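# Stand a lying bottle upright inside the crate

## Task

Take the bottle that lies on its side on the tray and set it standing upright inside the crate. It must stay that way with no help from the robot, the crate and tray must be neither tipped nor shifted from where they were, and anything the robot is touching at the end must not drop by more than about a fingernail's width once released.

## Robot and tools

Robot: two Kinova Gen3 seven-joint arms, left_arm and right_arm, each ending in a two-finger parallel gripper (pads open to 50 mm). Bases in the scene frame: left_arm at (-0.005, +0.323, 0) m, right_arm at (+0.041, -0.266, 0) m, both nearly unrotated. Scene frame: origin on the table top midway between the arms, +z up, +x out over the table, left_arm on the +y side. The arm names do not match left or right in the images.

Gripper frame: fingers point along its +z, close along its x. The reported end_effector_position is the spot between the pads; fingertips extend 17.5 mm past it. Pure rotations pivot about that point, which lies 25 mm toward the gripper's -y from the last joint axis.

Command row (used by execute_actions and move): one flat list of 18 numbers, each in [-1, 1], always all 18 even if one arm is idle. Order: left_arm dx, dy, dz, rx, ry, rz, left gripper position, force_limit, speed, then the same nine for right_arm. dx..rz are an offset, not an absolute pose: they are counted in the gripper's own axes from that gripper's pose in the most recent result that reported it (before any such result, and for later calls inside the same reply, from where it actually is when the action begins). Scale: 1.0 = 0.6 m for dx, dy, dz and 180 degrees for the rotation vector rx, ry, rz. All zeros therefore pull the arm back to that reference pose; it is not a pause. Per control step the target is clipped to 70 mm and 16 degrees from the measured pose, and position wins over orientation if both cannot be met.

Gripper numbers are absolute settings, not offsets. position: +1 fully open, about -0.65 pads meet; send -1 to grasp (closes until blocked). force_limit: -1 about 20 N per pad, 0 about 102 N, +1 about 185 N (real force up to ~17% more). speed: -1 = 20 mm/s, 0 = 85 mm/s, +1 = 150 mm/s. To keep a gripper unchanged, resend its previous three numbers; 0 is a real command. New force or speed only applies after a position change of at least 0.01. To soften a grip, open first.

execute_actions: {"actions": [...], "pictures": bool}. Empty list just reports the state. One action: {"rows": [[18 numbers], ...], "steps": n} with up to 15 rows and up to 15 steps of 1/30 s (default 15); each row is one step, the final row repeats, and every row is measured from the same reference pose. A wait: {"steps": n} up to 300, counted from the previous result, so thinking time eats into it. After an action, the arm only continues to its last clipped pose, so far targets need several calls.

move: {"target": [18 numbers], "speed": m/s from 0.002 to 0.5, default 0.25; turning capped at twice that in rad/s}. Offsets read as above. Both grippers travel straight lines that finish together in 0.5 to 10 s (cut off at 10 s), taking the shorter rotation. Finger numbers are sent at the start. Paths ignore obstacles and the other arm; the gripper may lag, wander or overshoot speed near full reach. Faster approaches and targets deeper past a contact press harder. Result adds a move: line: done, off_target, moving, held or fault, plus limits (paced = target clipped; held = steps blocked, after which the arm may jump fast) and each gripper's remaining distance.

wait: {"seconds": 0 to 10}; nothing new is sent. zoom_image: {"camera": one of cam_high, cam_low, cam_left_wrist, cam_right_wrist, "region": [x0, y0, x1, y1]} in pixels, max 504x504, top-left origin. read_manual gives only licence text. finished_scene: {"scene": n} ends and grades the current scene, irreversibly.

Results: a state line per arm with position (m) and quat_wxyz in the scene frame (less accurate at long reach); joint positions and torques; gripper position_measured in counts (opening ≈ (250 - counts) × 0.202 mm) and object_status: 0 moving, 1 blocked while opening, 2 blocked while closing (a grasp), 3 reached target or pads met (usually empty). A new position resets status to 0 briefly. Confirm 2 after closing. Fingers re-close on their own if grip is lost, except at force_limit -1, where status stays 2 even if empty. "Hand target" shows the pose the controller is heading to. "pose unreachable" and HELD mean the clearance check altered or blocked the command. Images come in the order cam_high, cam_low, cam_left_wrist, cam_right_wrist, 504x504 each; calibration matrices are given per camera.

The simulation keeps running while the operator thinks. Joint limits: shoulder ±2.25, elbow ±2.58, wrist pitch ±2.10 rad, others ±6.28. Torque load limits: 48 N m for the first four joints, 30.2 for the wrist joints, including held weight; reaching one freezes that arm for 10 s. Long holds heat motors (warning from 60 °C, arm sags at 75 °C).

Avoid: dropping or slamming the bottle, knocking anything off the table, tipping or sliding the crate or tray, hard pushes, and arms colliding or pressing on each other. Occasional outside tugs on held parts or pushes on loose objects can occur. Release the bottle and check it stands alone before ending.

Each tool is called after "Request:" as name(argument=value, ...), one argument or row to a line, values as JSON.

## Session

Request:
execute_actions(
  actions=[],
)

Scene clock: 0.00 s of 6600.00 s.
left_arm: end_effector_position=(+0.5976, +0.2757, +0.2356) position_measured=3 object_status=3 end_effector_quat_wxyz=(-0.166, +0.908, +0.372, +0.096) | right_arm: end_effector_position=(+0.3867, +0.0686, +0.2957) position_measured=3 object_status=3 end_effector_quat_wxyz=(-0.038, +0.079, +0.907, +0.412)
Joint positions: left_arm=[ 0.32   0.858  0.056  0.79  -0.425  1.555  1.076] | right_arm=[-0.277  0.239 -0.224  1.876 -0.973  0.935  3.164]
Joint velocities: left_arm=[-0.    -0.    -0.001  0.     0.    -0.001  0.   ] | right_arm=[ 0.     0.    -0.     0.     0.     0.     0.001]
Joint torques (N m, as the joint torque sensors report them, + toward a larger angle): no reading
Hand target (left_arm): +0.598, +0.276, +0.236; -0.166, +0.908, +0.372, +0.096
Hand target (right_arm): +0.387, +0.069, +0.296; -0.038, +0.079, +0.907, +0.412
camera_calibration (this result's frames):
cam_left_wrist: T_world_to_cam=[[0.661677, 0.679476, 0.317011, -0.658469], [0.749006, -0.618314, -0.23807, -0.185497], [0.0342499, 0.394969, -0.918056, 0.252352], [0, 0, 0, 1]] pos_world=[0.565989, 0.233047, 0.396254]
cam_right_wrist: T_world_to_cam=[[-0.98062, 0.151986, 0.123629, 0.33749], [0.193935, 0.663473, 0.722629, -0.295081], [0.027805, 0.732601, -0.68009, 0.308535], [0, 0, 0, 1]] pos_world=[0.379597, -0.081549, 0.381342]

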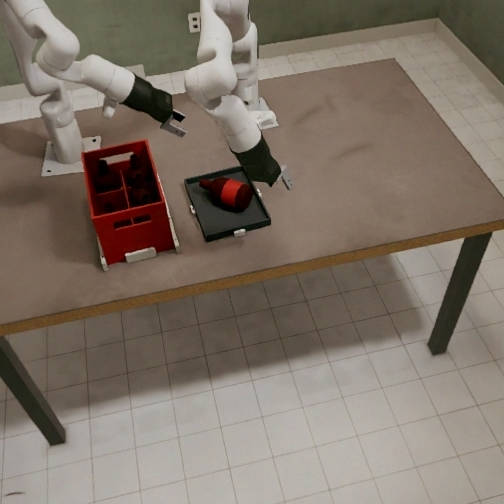

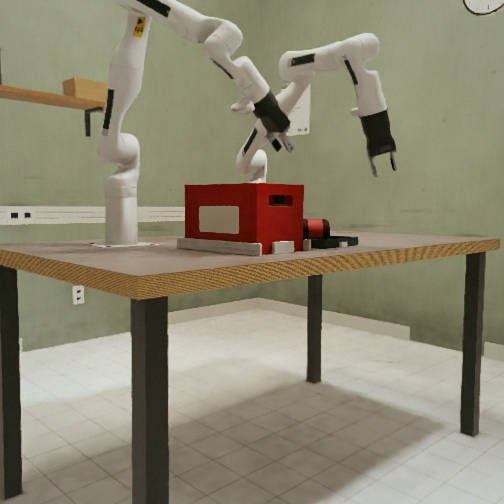

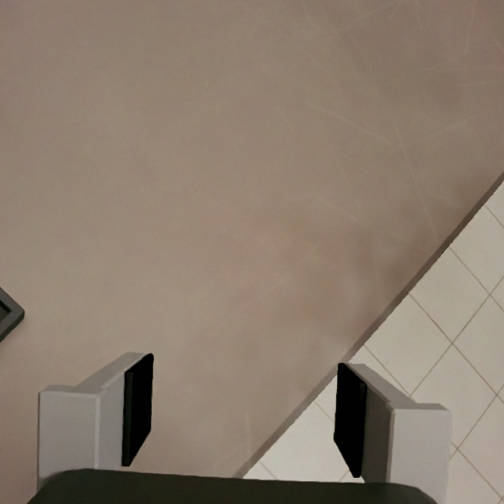

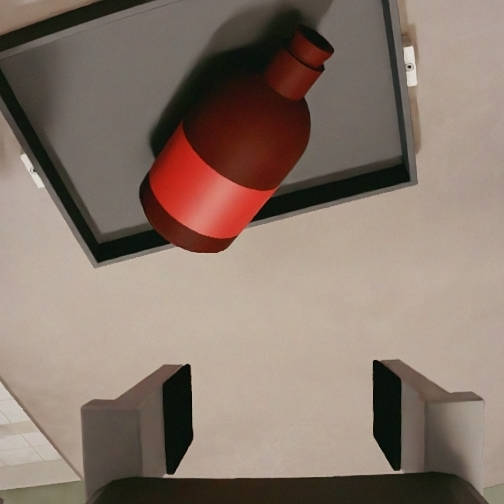

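Request:
zoom_image(
  camera="cam_high",
  region=[60, 120, 210, 280],
)

Request:
zoom_image(
  camera="cam_high",
  region=[170, 150, 280, 260],
)

Region (60, 120, 210, 280) of cam_high's 504x504 image, scaled by 3.150, with more detail than that image has; it fills the left 472 columns of this view, and the rest is white.

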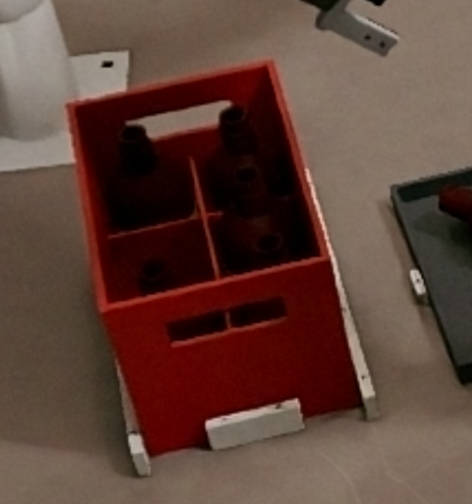

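Region (170, 150, 280, 260) of cam_high's 504x504 image, scaled by 4.582, with more detail than that image has.

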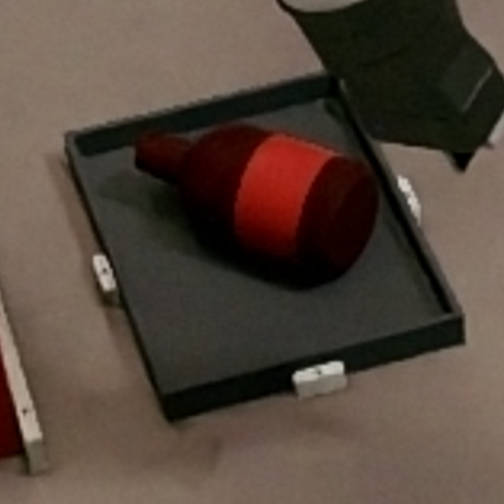

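Request:
move(
  target=[0.10,-0.58,0.123,0,0,0,1,0,0,0.043,-0.135,0.227,0.112,-0.155,0.138,1,0,0],
  speed=0.3,
)

Scene clock: 43.07 s of 6600.00 s.
left_arm: end_effector_position=(+0.3986, +0.5750, +0.2653) position_measured=3 object_status=3 end_effector_quat_wxyz=(-0.166, +0.908, +0.372, +0.096) | right_arm: end_effector_position=(+0.3481, +0.1201, +0.1488) position_measured=3 object_status=3 end_effector_quat_wxyz=(+0.082, +0.358, +0.908, +0.200)
Joint positions: left_arm=[-0.216  0.311 -0.049  1.648 -0.382  1.033  0.613] | right_arm=[-1.401  0.386  0.389  1.984 -0.219  0.373  1.62 ]
Joint velocities: left_arm=[-0.    -0.002 -0.001 -0.001 -0.    -0.    -0.   ] | right_arm=[-0.003 -0.001 -0.001  0.     0.001 -0.    -0.003]
Joint torques (N m, as the joint torque sensors report them, + toward a larger angle): left_arm=[  0.25 -16.08   0.08  -9.93  -1.28  -0.43  -0.01] | right_arm=[  0.29 -15.68   1.87  -8.85   0.32  -1.38  -0.22]
Hand target (left_arm): +0.399, +0.575, +0.265; -0.166, +0.908, +0.372, +0.096
Hand target (right_arm): +0.348, +0.120, +0.149; +0.082, +0.358, +0.908, +0.200
Off the commanded pose (left_arm): 0.001 m, 0 deg.
Off the commanded pose (right_arm): 0.002 m, 0 deg.
After step 90, 37.87 s passed at rest.
move: done
camera_calibration (this result's frames):
cam_left_wrist: T_world_to_cam=[[0.660352, 0.680852, 0.316821, -0.739838], [0.750172, -0.617353, -0.23689, 0.154373], [0.0343033, 0.394102, -0.918426, 0.16874], [0, 0, 0, 1]] pos_world=[0.366959, 0.532522, 0.425942]
cam_right_wrist: T_world_to_cam=[[-0.706704, 0.706767, -0.0323981, 0.171166], [0.638965, 0.65723, 0.399715, -0.321698], [0.303799, 0.261779, -0.916067, 0.167574], [0, 0, 0, 1]] pos_world=[0.275609, 0.0465881, 0.287642]

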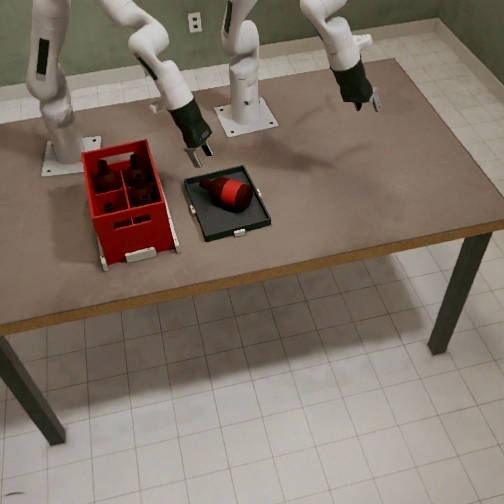

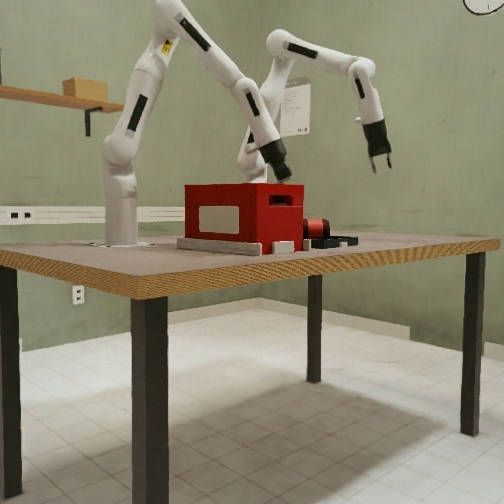

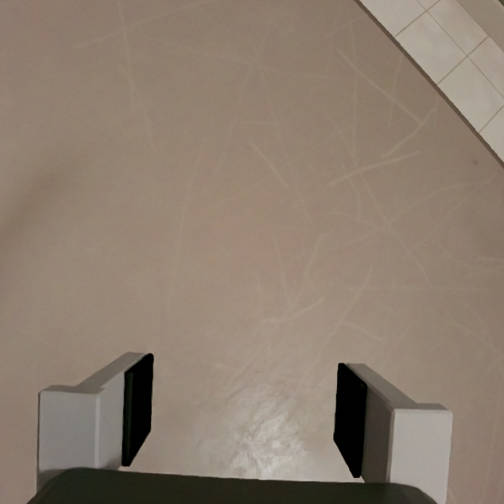

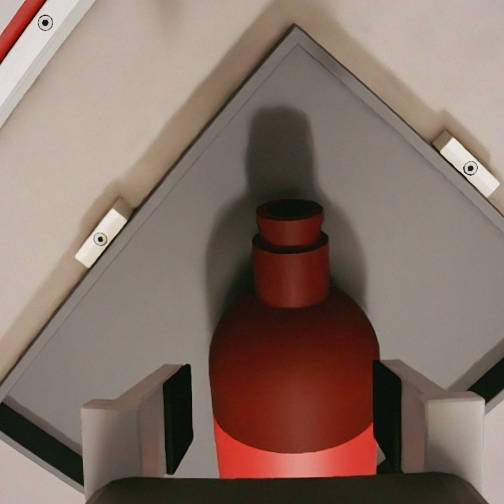

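Request:
move(
  target=[0,0,0,0,0,0,1,0,0,0.0055,-0.0735,0.1517,0,0,0,1,0,0],
  speed=0.12,
)

Request:
zoom_image(
  camera="cam_high",
  region=[130, 100, 270, 240],
)

Scene clock: 52.53 s of 6600.00 s.
left_arm: end_effector_position=(+0.3986, +0.5750, +0.2653) position_measured=3 object_status=3 end_effector_quat_wxyz=(-0.166, +0.908, +0.372, +0.096) | right_arm: end_effector_position=(+0.3450, +0.1214, +0.0480) position_measured=3 object_status=3 end_effector_quat_wxyz=(+0.082, +0.358, +0.908, +0.200)
Joint positions: left_arm=[-0.216  0.311 -0.049  1.648 -0.382  1.033  0.613] | right_arm=[-1.244  0.586  0.178  2.087 -0.31   0.049  1.693]
Joint velocities: left_arm=[-0.     0.     0.     0.001  0.    -0.     0.   ] | right_arm=[ 0.01   0.008  0.002  0.    -0.001 -0.001 -0.001]
Joint torques (N m, as the joint torque sensors report them, + toward a larger angle): left_arm=[  0.25 -15.89  -0.08  -9.98  -1.35  -0.38  -0.01] | right_arm=[  0.08 -17.45   1.09  -6.36   0.09  -1.48  -0.22]
Hand target (left_arm): +0.399, +0.575, +0.265; -0.166, +0.908, +0.372, +0.096
Hand target (right_arm): +0.345, +0.121, +0.048; +0.082, +0.358, +0.908, +0.200
Off the commanded pose (left_arm): 0.000 m, 0 deg.
Off the commanded pose (right_arm): 0.001 m, 0 deg.
After step 90, 5.33 s passed at rest.
move: done
camera_calibration (this result's frames):
cam_left_wrist: T_world_to_cam=[[0.660352, 0.680851, 0.316823, -0.739839], [0.750172, -0.617353, -0.23689, 0.154373], [0.034305, 0.394102, -0.918426, 0.168739], [0, 0, 0, 1]] pos_world=[0.36696, 0.532523, 0.425942]
cam_right_wrist: T_world_to_cam=[[-0.707632, 0.705838, -0.0323994, 0.165221], [0.637906, 0.657901, 0.400302, -0.280071], [0.303864, 0.262599, -0.91581, 0.0757088], [0, 0, 0, 1]] pos_world=[0.272569, 0.0477588, 0.186801]

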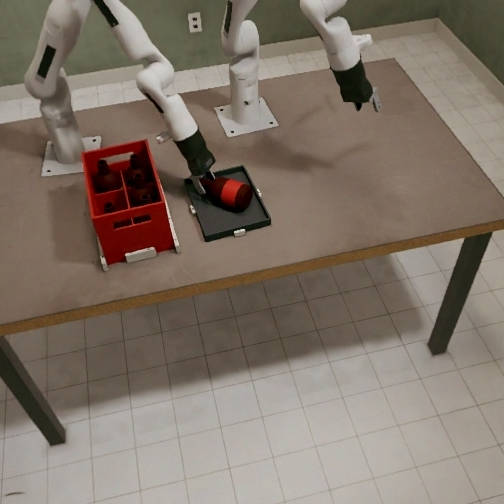

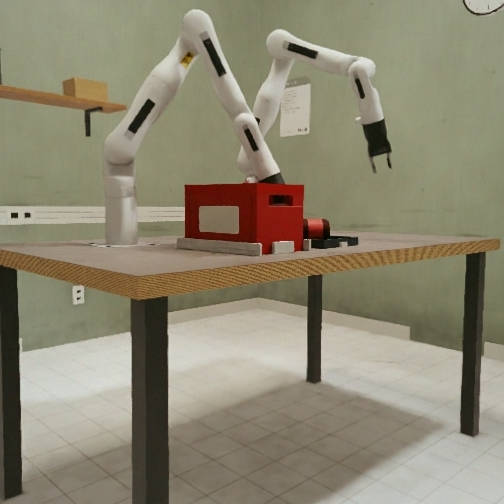

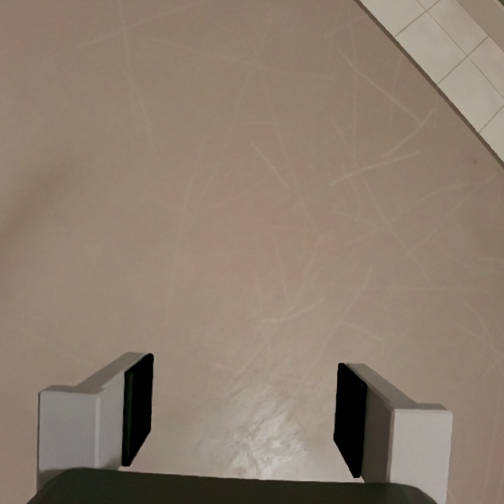

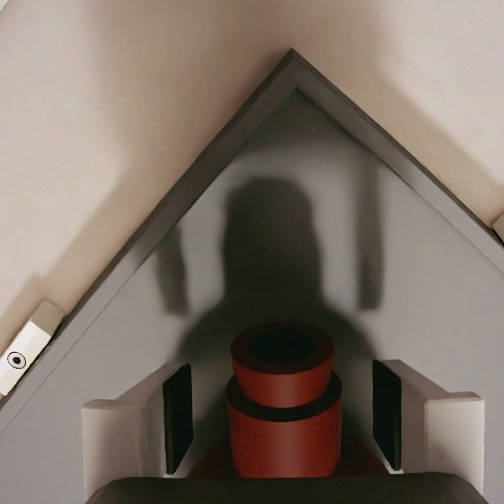

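Region (130, 100, 270, 240) of cam_high's 504x504 image, scaled by 3.600, with more detail than that image has.

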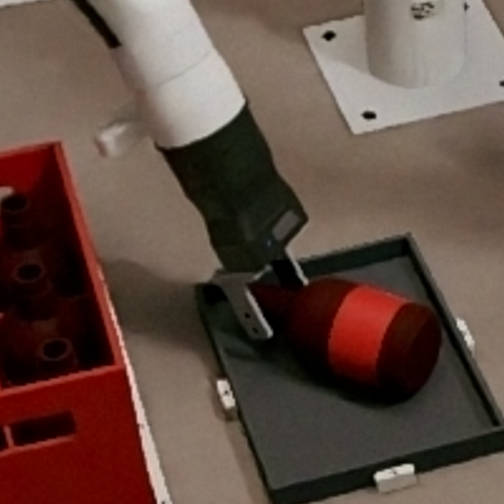

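Request:
execute_actions(
  actions=[
    {"rows":[[0,0,0,0,0,0,1,0,0,0,0,0,0,0,0,-1,0.8,-0.3]],"steps":15},
  ],
  pictures=false,
)

Request:
move(
  target=[0,0,0,0,0,0,1,0,0,0,0.0106,-0.0227,0,0,0,-1,0.8,-0.3],
  speed=0.04,
)

Request:
move(
  target=[0,0,0,0,0,0,1,0,0,0.039,0.027,0.0125,0,-0.0752,0.161,-1,0.8,-0.3],
  speed=0.15,
)

Scene clock: 62.13 s of 6600.00 s.
left_arm: end_effector_position=(+0.3986, +0.5750, +0.2653) position_measured=3 object_status=3 end_effector_quat_wxyz=(-0.166, +0.908, +0.372, +0.096) | right_arm: end_effector_position=(+0.3449, +0.1215, +0.0480) position_measured=114 object_status=0 end_effector_quat_wxyz=(+0.082, +0.358, +0.908, +0.200)
Joint positions: left_arm=[-0.216  0.311 -0.049  1.648 -0.382  1.033  0.613] | right_arm=[-1.244  0.586  0.178  2.087 -0.31   0.049  1.693]
Joint velocities: left_arm=[ 0.    -0.     0.001  0.001 -0.    -0.001 -0.   ] | right_arm=[-0.     0.001  0.001 -0.     0.     0.    -0.001]
Joint torques (N m, as the joint torque sensors report them, + toward a larger angle): left_arm=[  0.25 -16.01  -0.15  -9.9   -1.29  -0.33  -0.04] | right_arm=[ -0.24 -17.59   1.3   -6.18  -0.23  -1.59  -0.23]
Hand target (left_arm): +0.399, +0.575, +0.265; -0.166, +0.908, +0.372, +0.096
Hand target (right_arm): +0.345, +0.121, +0.048; +0.082, +0.358, +0.908, +0.200
Off the commanded pose (left_arm): 0.000 m, 0 deg.
Off the commanded pose (right_arm): 0.000 m, 0 deg.
Steps of this call (steps 1 to 90: nothing new was sent; then 6.10 s passed at rest; steps 91 to 105: all 15 steps of this action). Readings (end_effector_position | what the end effector reports):
91: left_arm (+0.3986, +0.5750, +0.2653) | right_arm (+0.3452, +0.1210, +0.0477) | left_arm position_measured=3 object_status=3 | right_arm position_measured=11 object_status=0
92: left_arm (+0.3986, +0.5750, +0.2653) | right_arm (+0.3450, +0.1213, +0.0480) | left_arm position_measured=3 object_status=3 | right_arm position_measured=21 object_status=0
94: left_arm (+0.3986, +0.5750, +0.2653) | right_arm (+0.3450, +0.1214, +0.0480) | left_arm position_measured=3 object_status=3 | right_arm position_measured=43 object_status=0
98: left_arm (+0.3986, +0.5750, +0.2653) | right_arm (+0.3450, +0.1214, +0.0480) | left_arm position_measured=3 object_status=3 | right_arm position_measured=86 object_status=0
105: the state above

Scene clock: 63.07 s of 6600.00 s.
left_arm: end_effector_position=(+0.3986, +0.5750, +0.2653) position_measured=3 object_status=3 end_effector_quat_wxyz=(-0.166, +0.908, +0.372, +0.096) | right_arm: end_effector_position=(+0.3450, +0.1214, +0.0629) position_measured=114 object_status=2 end_effector_quat_wxyz=(+0.082, +0.358, +0.908, +0.200)
Joint positions: left_arm=[-0.216  0.311 -0.049  1.648 -0.382  1.033  0.613] | right_arm=[-1.269  0.553  0.212  2.077 -0.306  0.097  1.689]
Joint velocities: left_arm=[-0. -0.  0. -0.  0.  0. -0.] | right_arm=[-0.004 -0.004 -0.002 -0.    -0.    -0.    -0.   ]
Joint torques (N m, as the joint torque sensors report them, + toward a larger angle): left_arm=[  0.27 -15.79  -0.06  -9.93  -1.4   -0.43   0.02] | right_arm=[  0.2  -18.87   1.52  -7.75  -0.07  -1.96  -0.39]
Hand target (left_arm): +0.399, +0.575, +0.265; -0.166, +0.908, +0.372, +0.096
Hand target (right_arm): +0.345, +0.122, +0.063; +0.082, +0.358, +0.908, +0.200
Off the commanded pose (left_arm): 0.000 m, 0 deg.
Off the commanded pose (right_arm): 0.000 m, 0 deg.
move: done
camera_calibration (this result's frames):
cam_left_wrist: T_world_to_cam=[[0.660352, 0.68085, 0.316826, -0.739842], [0.750172, -0.617354, -0.236888, 0.154372], [0.0343084, 0.394104, -0.918425, 0.168736], [0, 0, 0, 1]] pos_world=[0.366962, 0.532523, 0.425941]
cam_right_wrist: T_world_to_cam=[[-0.707479, 0.705991, -0.0324, 0.165632], [0.638124, 0.657829, 0.400072, -0.286008], [0.303761, 0.262368, -0.915911, 0.0894502], [0, 0, 0, 1]] pos_world=[0.272518, 0.0477412, 0.201719]

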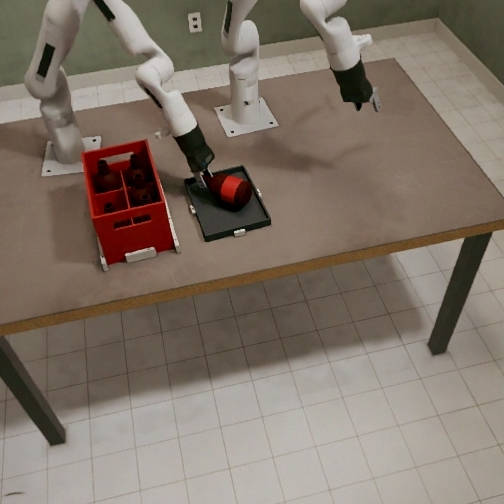

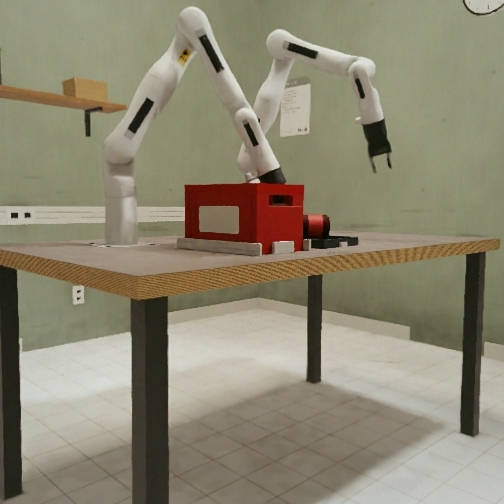

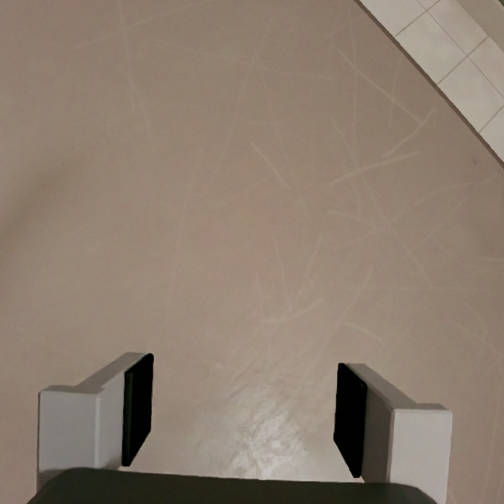

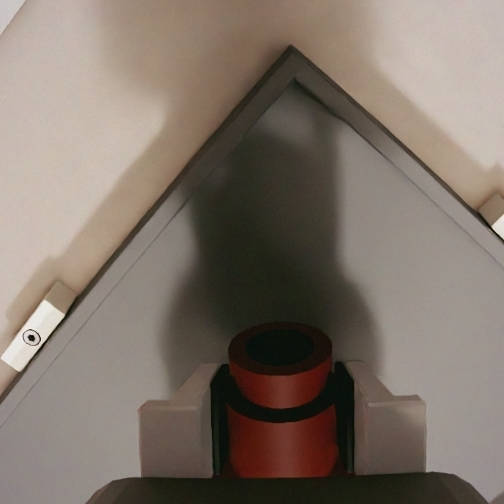

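Scene clock: 65.23 s of 6600.00 s.
left_arm: end_effector_position=(+0.3986, +0.5750, +0.2653) position_measured=3 object_status=3 end_effector_quat_wxyz=(-0.166, +0.908, +0.372, +0.096) | right_arm: end_effector_position=(+0.3407, +0.1506, +0.0641) position_measured=114 object_status=2 end_effector_quat_wxyz=(+0.135, +0.595, +0.773, +0.173)
Joint positions: left_arm=[-0.216  0.311 -0.049  1.648 -0.382  1.033  0.613] | right_arm=[-1.809  0.767  0.794  1.915 -0.507  0.373  1.138]
Joint velocities: left_arm=[-0.     0.001  0.     0.001 -0.001 -0.    -0.   ] | right_arm=[-0.007  0.005 -0.003 -0.001  0.002  0.001 -0.002]
Joint torques (N m, as the joint torque sensors report them, + toward a larger angle): left_arm=[  0.29 -15.93  -0.07  -9.82  -1.32  -0.42   0.08] | right_arm=[  0.68 -18.42   7.03  -7.04   0.38  -1.87  -0.13]
Hand target (left_arm): +0.399, +0.575, +0.265; -0.166, +0.908, +0.372, +0.096
Hand target (right_arm): +0.340, +0.151, +0.064; +0.136, +0.594, +0.774, +0.173
Off the commanded pose (left_arm): 0.000 m, 0 deg.
Off the commanded pose (right_arm): 0.001 m, 0 deg.
move: done
camera_calibration (this result's frames):
cam_left_wrist: T_world_to_cam=[[0.660353, 0.680849, 0.316827, -0.739843], [0.750172, -0.617355, -0.236888, 0.154371], [0.0343101, 0.394104, -0.918425, 0.168734], [0, 0, 0, 1]] pos_world=[0.366963, 0.532524, 0.425941]
cam_right_wrist: T_world_to_cam=[[-0.224652, 0.973967, -0.0303203, -0.0629267], [0.88758, 0.21737, 0.406144, -0.322074], [0.402162, 0.0643295, -0.913306, 0.0803127], [0, 0, 0, 1]] pos_world=[0.239431, 0.126131, 0.202251]

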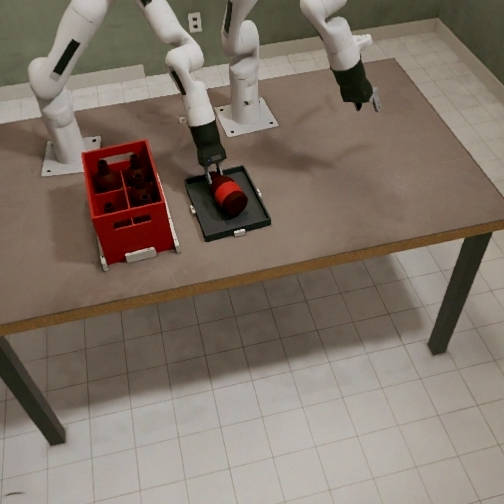

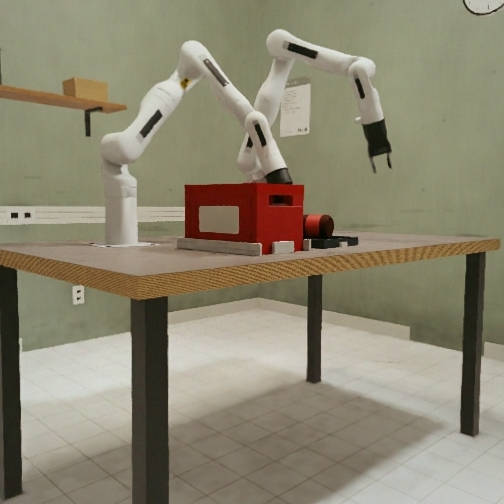

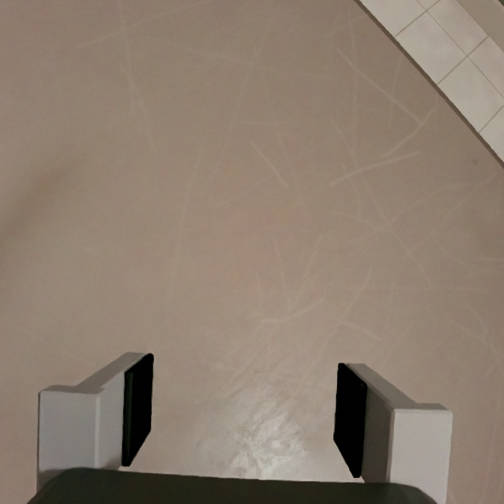

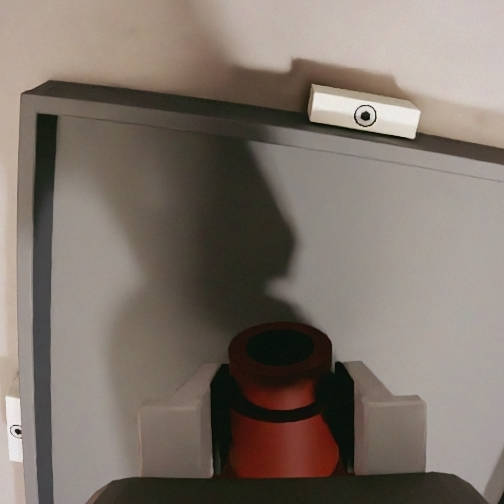

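Request:
move(
  target=[0,0,0,0,0,0,1,0,0,0,-0.0113,0.0238,0,0,0,-1,0.8,-0.3],
  speed=0.025,
)

Request:
execute_actions(
  actions=[
    {"rows":[[0,0,0,0,0,0,1,0,0,0,0,0,0,0,0,1,0,-0.3]],"steps":12},
  ],
  pictures=false,
)

Request:
move(
  target=[0,0,0,0,0,0,1,0,0,0,-0.015,-0.012,-0.281,0,0,1,0,-0.3],
  speed=0.15,
)

Scene clock: 71.47 s of 6600.00 s.
left_arm: end_effector_position=(+0.3986, +0.5750, +0.2653) position_measured=3 object_status=3 end_effector_quat_wxyz=(-0.166, +0.908, +0.372, +0.096) | right_arm: end_effector_position=(+0.3407, +0.1507, +0.0485) position_measured=114 object_status=2 end_effector_quat_wxyz=(+0.135, +0.595, +0.774, +0.173)
Joint positions: left_arm=[-0.216  0.311 -0.049  1.648 -0.382  1.033  0.613] | right_arm=[-1.787  0.79   0.757  1.924 -0.526  0.331  1.145]
Joint velocities: left_arm=[-0.    -0.    -0.     0.001  0.     0.     0.   ] | right_arm=[ 0.001 -0.001 -0.001 -0.    -0.001  0.     0.   ]
Joint torques (N m, as the joint torque sensors report them, + toward a larger angle): left_arm=[  0.12 -15.82  -0.01  -9.83  -1.31  -0.42   0.04] | right_arm=[ -0.07 -17.16   5.37  -6.01   0.27  -1.34  -0.19]
Hand target (left_arm): +0.399, +0.575, +0.265; -0.166, +0.908, +0.372, +0.096
Hand target (right_arm): +0.341, +0.150, +0.048; +0.135, +0.595, +0.773, +0.173
Off the commanded pose (left_arm): 0.000 m, 0 deg.
Off the commanded pose (right_arm): 0.000 m, 0 deg.
After step 130, 1.07 s passed at rest.
move: done
camera_calibration (this result's frames):
cam_left_wrist: T_world_to_cam=[[0.660353, 0.680848, 0.316829, -0.739844], [0.750171, -0.617355, -0.236887, 0.154371], [0.0343118, 0.394105, -0.918425, 0.168733], [0, 0, 0, 1]] pos_world=[0.366964, 0.532524, 0.425941]
cam_right_wrist: T_world_to_cam=[[-0.22489, 0.973925, -0.0298937, -0.0634618], [0.887536, 0.21741, 0.406218, -0.315706], [0.402125, 0.0648226, -0.913287, 0.0660223], [0, 0, 0, 1]] pos_world=[0.239379, 0.126165, 0.186645]

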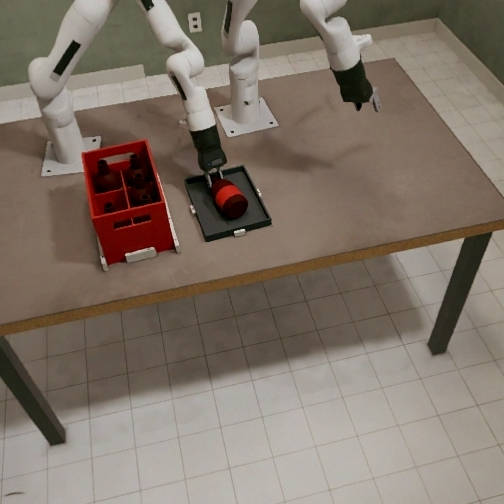

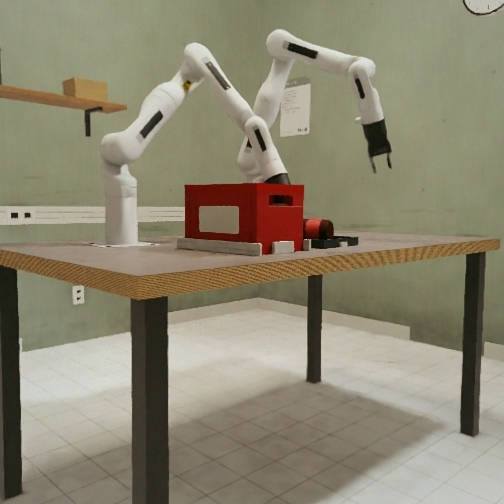

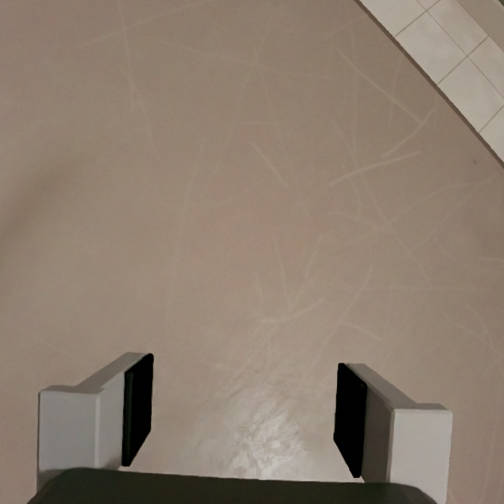

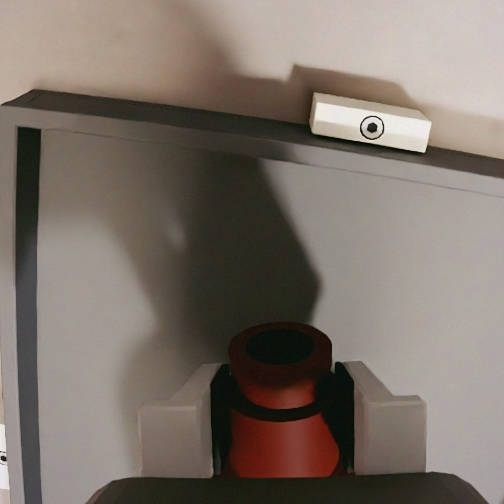

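Scene clock: 71.87 s of 6600.00 s.
left_arm: end_effector_position=(+0.3986, +0.5750, +0.2653) position_measured=3 object_status=3 end_effector_quat_wxyz=(-0.166, +0.908, +0.372, +0.096) | right_arm: end_effector_position=(+0.3407, +0.1507, +0.0485) position_measured=3 object_status=0 end_effector_quat_wxyz=(+0.135, +0.595, +0.774, +0.173)
Joint positions: left_arm=[-0.216  0.311 -0.049  1.648 -0.382  1.033  0.613] | right_arm=[-1.787  0.79   0.757  1.924 -0.526  0.331  1.145]
Joint velocities: left_arm=[ 0.    -0.     0.    -0.001 -0.001  0.003  0.   ] | right_arm=[ 0.    -0.001 -0.    -0.    -0.001  0.     0.   ]
Joint torques (N m, as the joint torque sensors report them, + toward a larger angle): left_arm=[  0.35 -15.9   -0.15  -9.93  -1.37  -0.44   0.08] | right_arm=[ -0.07 -17.54   5.64  -6.03   0.27  -1.51  -0.18]
Hand target (left_arm): +0.399, +0.575, +0.265; -0.166, +0.908, +0.372, +0.096
Hand target (right_arm): +0.341, +0.151, +0.049; +0.135, +0.595, +0.774, +0.173
Off the commanded pose (left_arm): 0.000 m, 0 deg.
Off the commanded pose (right_arm): 0.000 m, 0 deg.
Steps of this call (steps 1 to 12: all 12 steps of this action). Readings (end_effector_position | what the end effector reports):
1: left_arm (+0.3986, +0.5750, +0.2653) | right_arm (+0.3406, +0.1507, +0.0486) | left_arm position_measured=3 object_status=3 | right_arm position_measured=106 object_status=0
2: left_arm (+0.3986, +0.5750, +0.2653) | right_arm (+0.3407, +0.1507, +0.0487) | left_arm position_measured=3 object_status=3 | right_arm position_measured=96 object_status=0
4: left_arm (+0.3986, +0.5750, +0.2653) | right_arm (+0.3407, +0.1507, +0.0486) | left_arm position_measured=3 object_status=3 | right_arm position_measured=74 object_status=0
8: left_arm (+0.3986, +0.5750, +0.2653) | right_arm (+0.3407, +0.1507, +0.0485) | left_arm position_measured=3 object_status=3 | right_arm position_measured=31 object_status=0
12: the state above

Scene clock: 75.40 s of 6600.00 s.
left_arm: end_effector_position=(+0.3986, +0.5750, +0.2653) position_measured=3 object_status=3 end_effector_quat_wxyz=(-0.166, +0.908, +0.372, +0.096) | right_arm: end_effector_position=(+0.3304, +0.1490, +0.0533) position_measured=3 object_status=3 end_effector_quat_wxyz=(+0.374, +0.481, +0.624, +0.490)
Joint positions: left_arm=[-0.216  0.311 -0.049  1.648 -0.382  1.033  0.613] | right_arm=[-2.544  1.651  1.08   2.191 -1.129 -0.142  0.788]
Joint velocities: left_arm=[ 0.     0.001  0.    -0.002  0.    -0.002 -0.   ] | right_arm=[-0.013  0.027  0.001 -0.003 -0.009  0.008  0.01 ]
Joint torques (N m, as the joint torque sensors report them, + toward a larger angle): left_arm=[  0.28 -16.1   -0.1   -9.95  -1.37  -0.39   0.01] | right_arm=[ -0.02 -13.     9.9    4.77  -0.34  -2.47  -0.44]
Hand target (left_arm): +0.399, +0.575, +0.265; -0.166, +0.908, +0.372, +0.096
Hand target (right_arm): +0.330, +0.149, +0.053; +0.375, +0.479, +0.624, +0.490
Off the commanded pose (left_arm): 0.000 m, 0 deg.
Off the commanded pose (right_arm): 0.002 m, 0 deg.
move: done
camera_calibration (this result's frames):
cam_left_wrist: T_world_to_cam=[[0.660352, 0.680846, 0.316832, -0.739846], [0.750171, -0.617356, -0.236886, 0.15437], [0.0343152, 0.394107, -0.918424, 0.16873], [0, 0, 0, 1]] pos_world=[0.366966, 0.532525, 0.425941]
cam_right_wrist: T_world_to_cam=[[-0.218341, 0.97579, 0.012687, -0.0686763], [0.260699, 0.0457955, 0.964333, -0.105229], [0.940406, 0.213861, -0.264387, -0.160048], [0, 0, 0, 1]] pos_world=[0.162948, 0.106061, 0.0600329]

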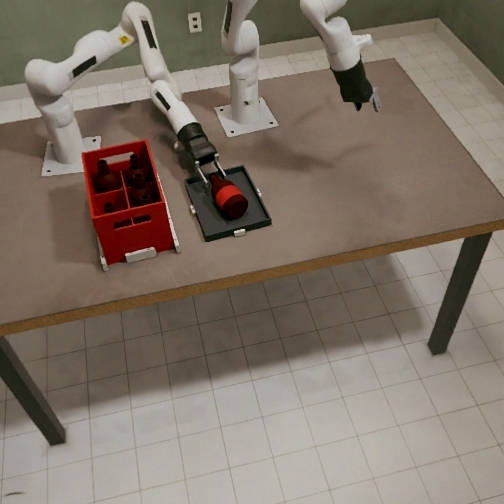

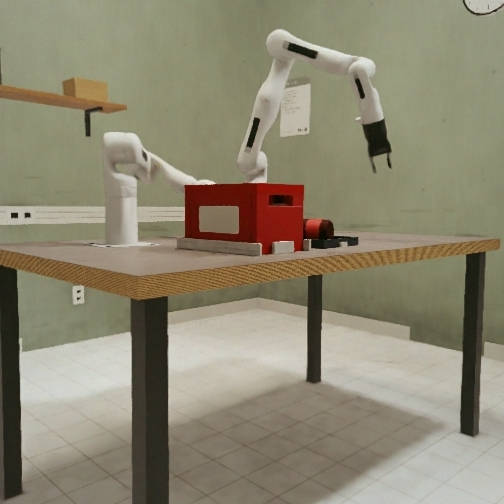

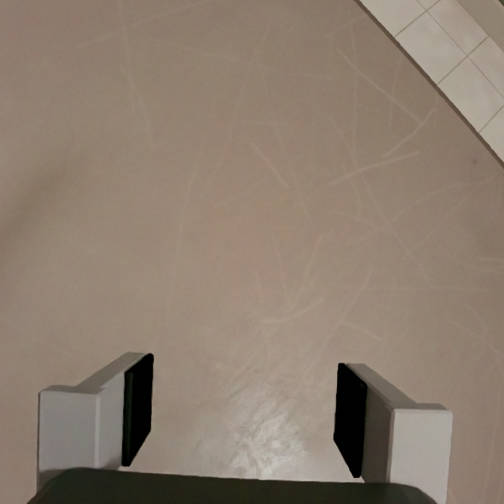

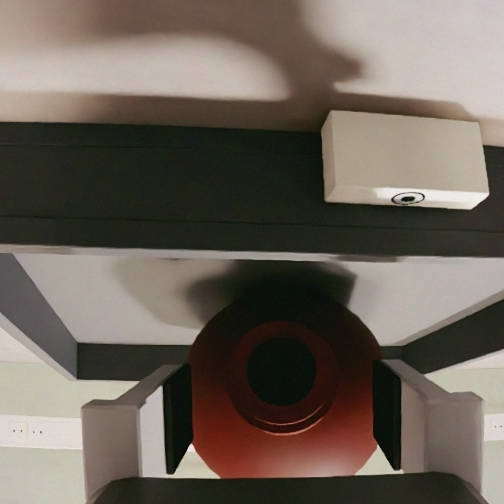

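Request:
move(
  target=[0,0,0,0,0,0,1,0,0,0,-0.0093,0.0143,0,0,0,0.6,0,0],
  speed=0.03,
)

Request:
move(
  target=[0,0,0,0,0,0,1,0,0,0,0,0,0,0,0,-1,0.8,-0.6],
)

Request:
zoom_image(
  camera="cam_high",
  region=[180, 140, 260, 220],
)

Scene clock: 84.20 s of 6600.00 s.
left_arm: end_effector_position=(+0.3986, +0.5750, +0.2653) position_measured=3 object_status=3 end_effector_quat_wxyz=(-0.166, +0.908, +0.372, +0.096) | right_arm: end_effector_position=(+0.3371, +0.1509, +0.0458) position_measured=63 object_status=3 end_effector_quat_wxyz=(+0.374, +0.481, +0.624, +0.490)
Joint positions: left_arm=[-0.216  0.311 -0.049  1.648 -0.382  1.033  0.613] | right_arm=[-2.52   1.659  1.062  2.177 -1.127 -0.164  0.778]
Joint velocities: left_arm=[-0.    -0.002 -0.    -0.001  0.    -0.     0.   ] | right_arm=[ 0.002 -0.     0.001  0.001  0.001 -0.     0.001]
Joint torques (N m, as the joint torque sensors report them, + toward a larger angle): left_arm=[  0.37 -16.09  -0.29 -10.    -1.34  -0.41   0.1 ] | right_arm=[ -0.24 -13.52  10.24   4.49  -0.3   -2.33  -0.15]
Hand target (left_arm): +0.399, +0.575, +0.265; -0.166, +0.908, +0.372, +0.096
Hand target (right_arm): +0.337, +0.151, +0.046; +0.374, +0.481, +0.624, +0.490
Off the commanded pose (left_arm): 0.000 m, 0 deg.
Off the commanded pose (right_arm): 0.000 m, 0 deg.
After step 90, 5.10 s passed at rest.
move: done
camera_calibration (this result's frames):
cam_left_wrist: T_world_to_cam=[[0.660353, 0.680846, 0.316834, -0.739847], [0.750171, -0.617356, -0.236885, 0.154369], [0.034317, 0.394108, -0.918423, 0.168728], [0, 0, 0, 1]] pos_world=[0.366967, 0.532525, 0.425941]
cam_right_wrist: T_world_to_cam=[[-0.218595, 0.975735, 0.0125604, -0.0688799], [0.260643, 0.0459784, 0.96434, -0.0998326], [0.940362, 0.214074, -0.264369, -0.168695], [0, 0, 0, 1]] pos_world=[0.169598, 0.107912, 0.0525401]

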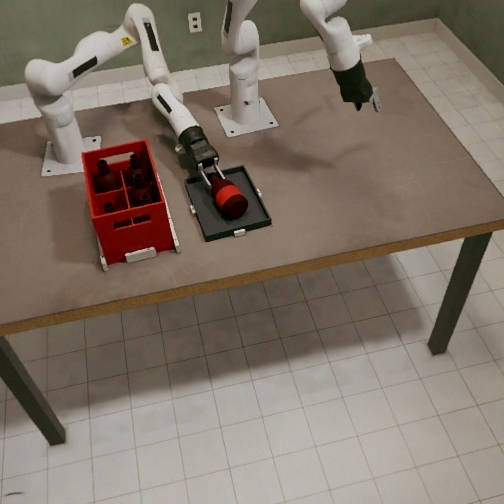

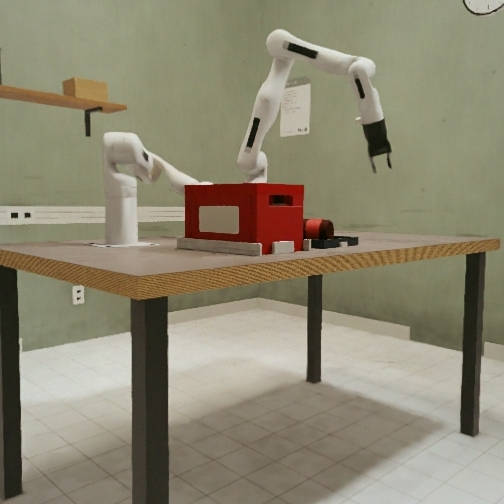

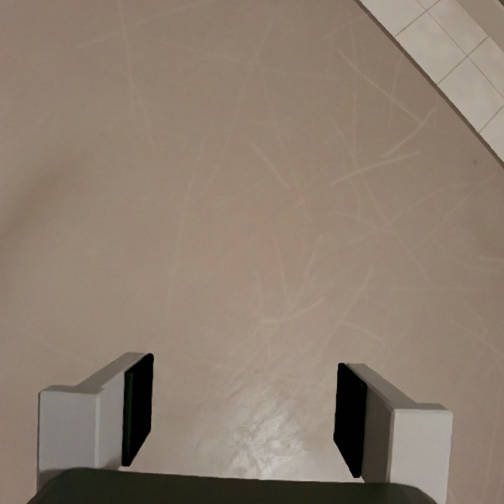

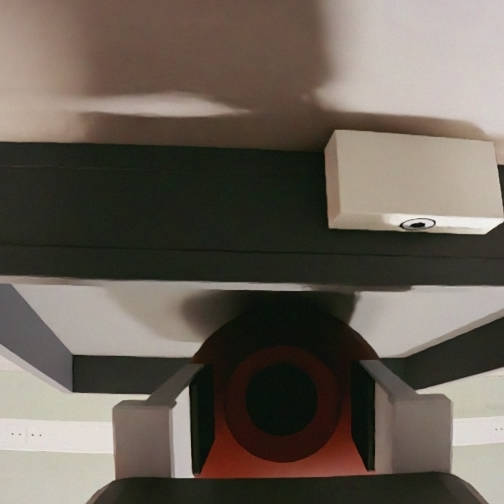

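Scene clock: 84.70 s of 6600.00 s.
left_arm: end_effector_position=(+0.3986, +0.5750, +0.2653) position_measured=3 object_status=3 end_effector_quat_wxyz=(-0.166, +0.908, +0.372, +0.096) | right_arm: end_effector_position=(+0.3370, +0.1510, +0.0458) position_measured=115 object_status=2 end_effector_quat_wxyz=(+0.374, +0.480, +0.624, +0.490)
Joint positions: left_arm=[-0.216  0.311 -0.049  1.648 -0.382  1.033  0.613] | right_arm=[-2.52   1.659  1.062  2.177 -1.127 -0.164  0.778]
Joint velocities: left_arm=[ 0.    -0.001  0.     0.     0.     0.002 -0.   ] | right_arm=[ 0.    -0.     0.002  0.     0.001 -0.    -0.001]
Joint torques (N m, as the joint torque sensors report them, + toward a larger angle): left_arm=[  0.27 -15.92  -0.1   -9.96  -1.26  -0.46   0.  ] | right_arm=[ -0.17 -13.34  10.02   4.77  -0.49  -2.32  -0.4 ]
Hand target (left_arm): +0.399, +0.575, +0.265; -0.166, +0.908, +0.372, +0.096
Hand target (right_arm): +0.337, +0.151, +0.046; +0.374, +0.481, +0.624, +0.490
Off the commanded pose (left_arm): 0.000 m, 0 deg.
Off the commanded pose (right_arm): 0.000 m, 0 deg.
move: done
camera_calibration (this result's frames):
cam_left_wrist: T_world_to_cam=[[0.660353, 0.680845, 0.316836, -0.739848], [0.750171, -0.617357, -0.236885, 0.154369], [0.0343189, 0.394108, -0.918423, 0.168727], [0, 0, 0, 1]] pos_world=[0.366968, 0.532526, 0.42594]
cam_right_wrist: T_world_to_cam=[[-0.218853, 0.975676, 0.0126705, -0.0689381], [0.26064, 0.0459407, 0.964342, -0.0998188], [0.940303, 0.214351, -0.264355, -0.168692], [0, 0, 0, 1]] pos_world=[0.169551, 0.108006, 0.0525384]

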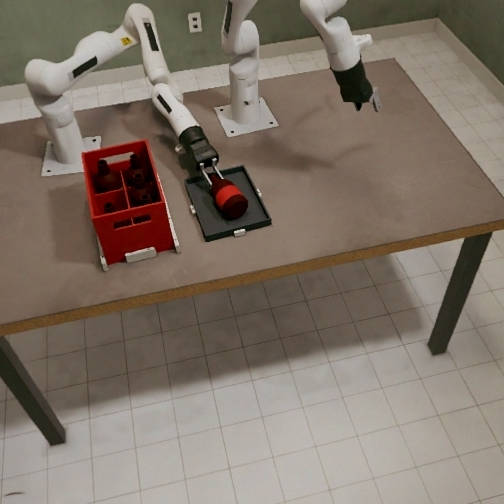

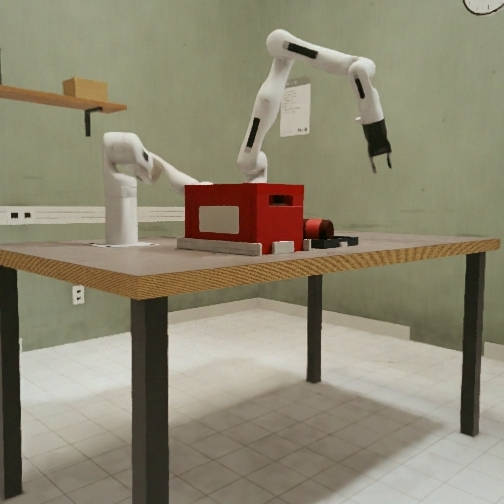

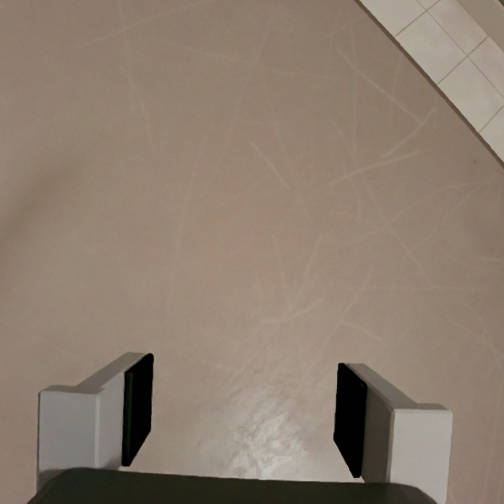

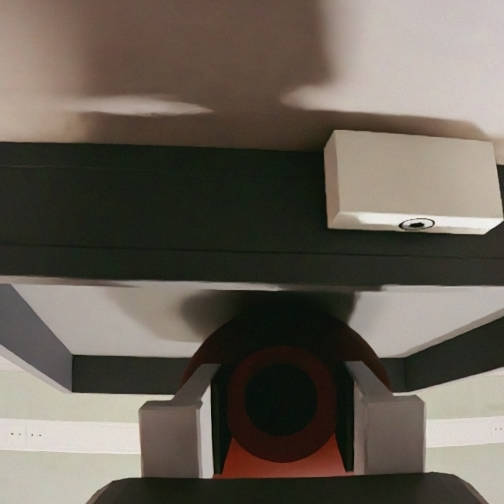

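Region (180, 140, 260, 220) of cam_high's 504x504 image, scaled by 6.300, with more detail than that image has.

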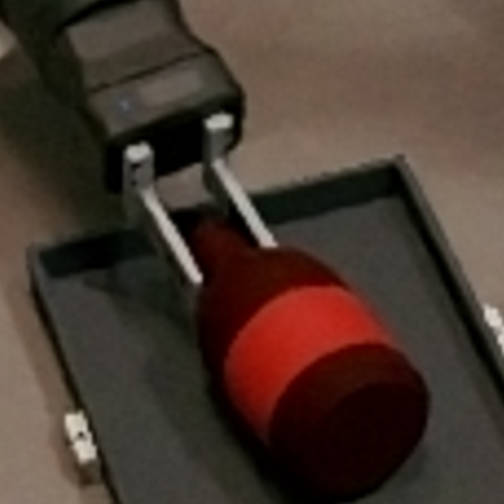

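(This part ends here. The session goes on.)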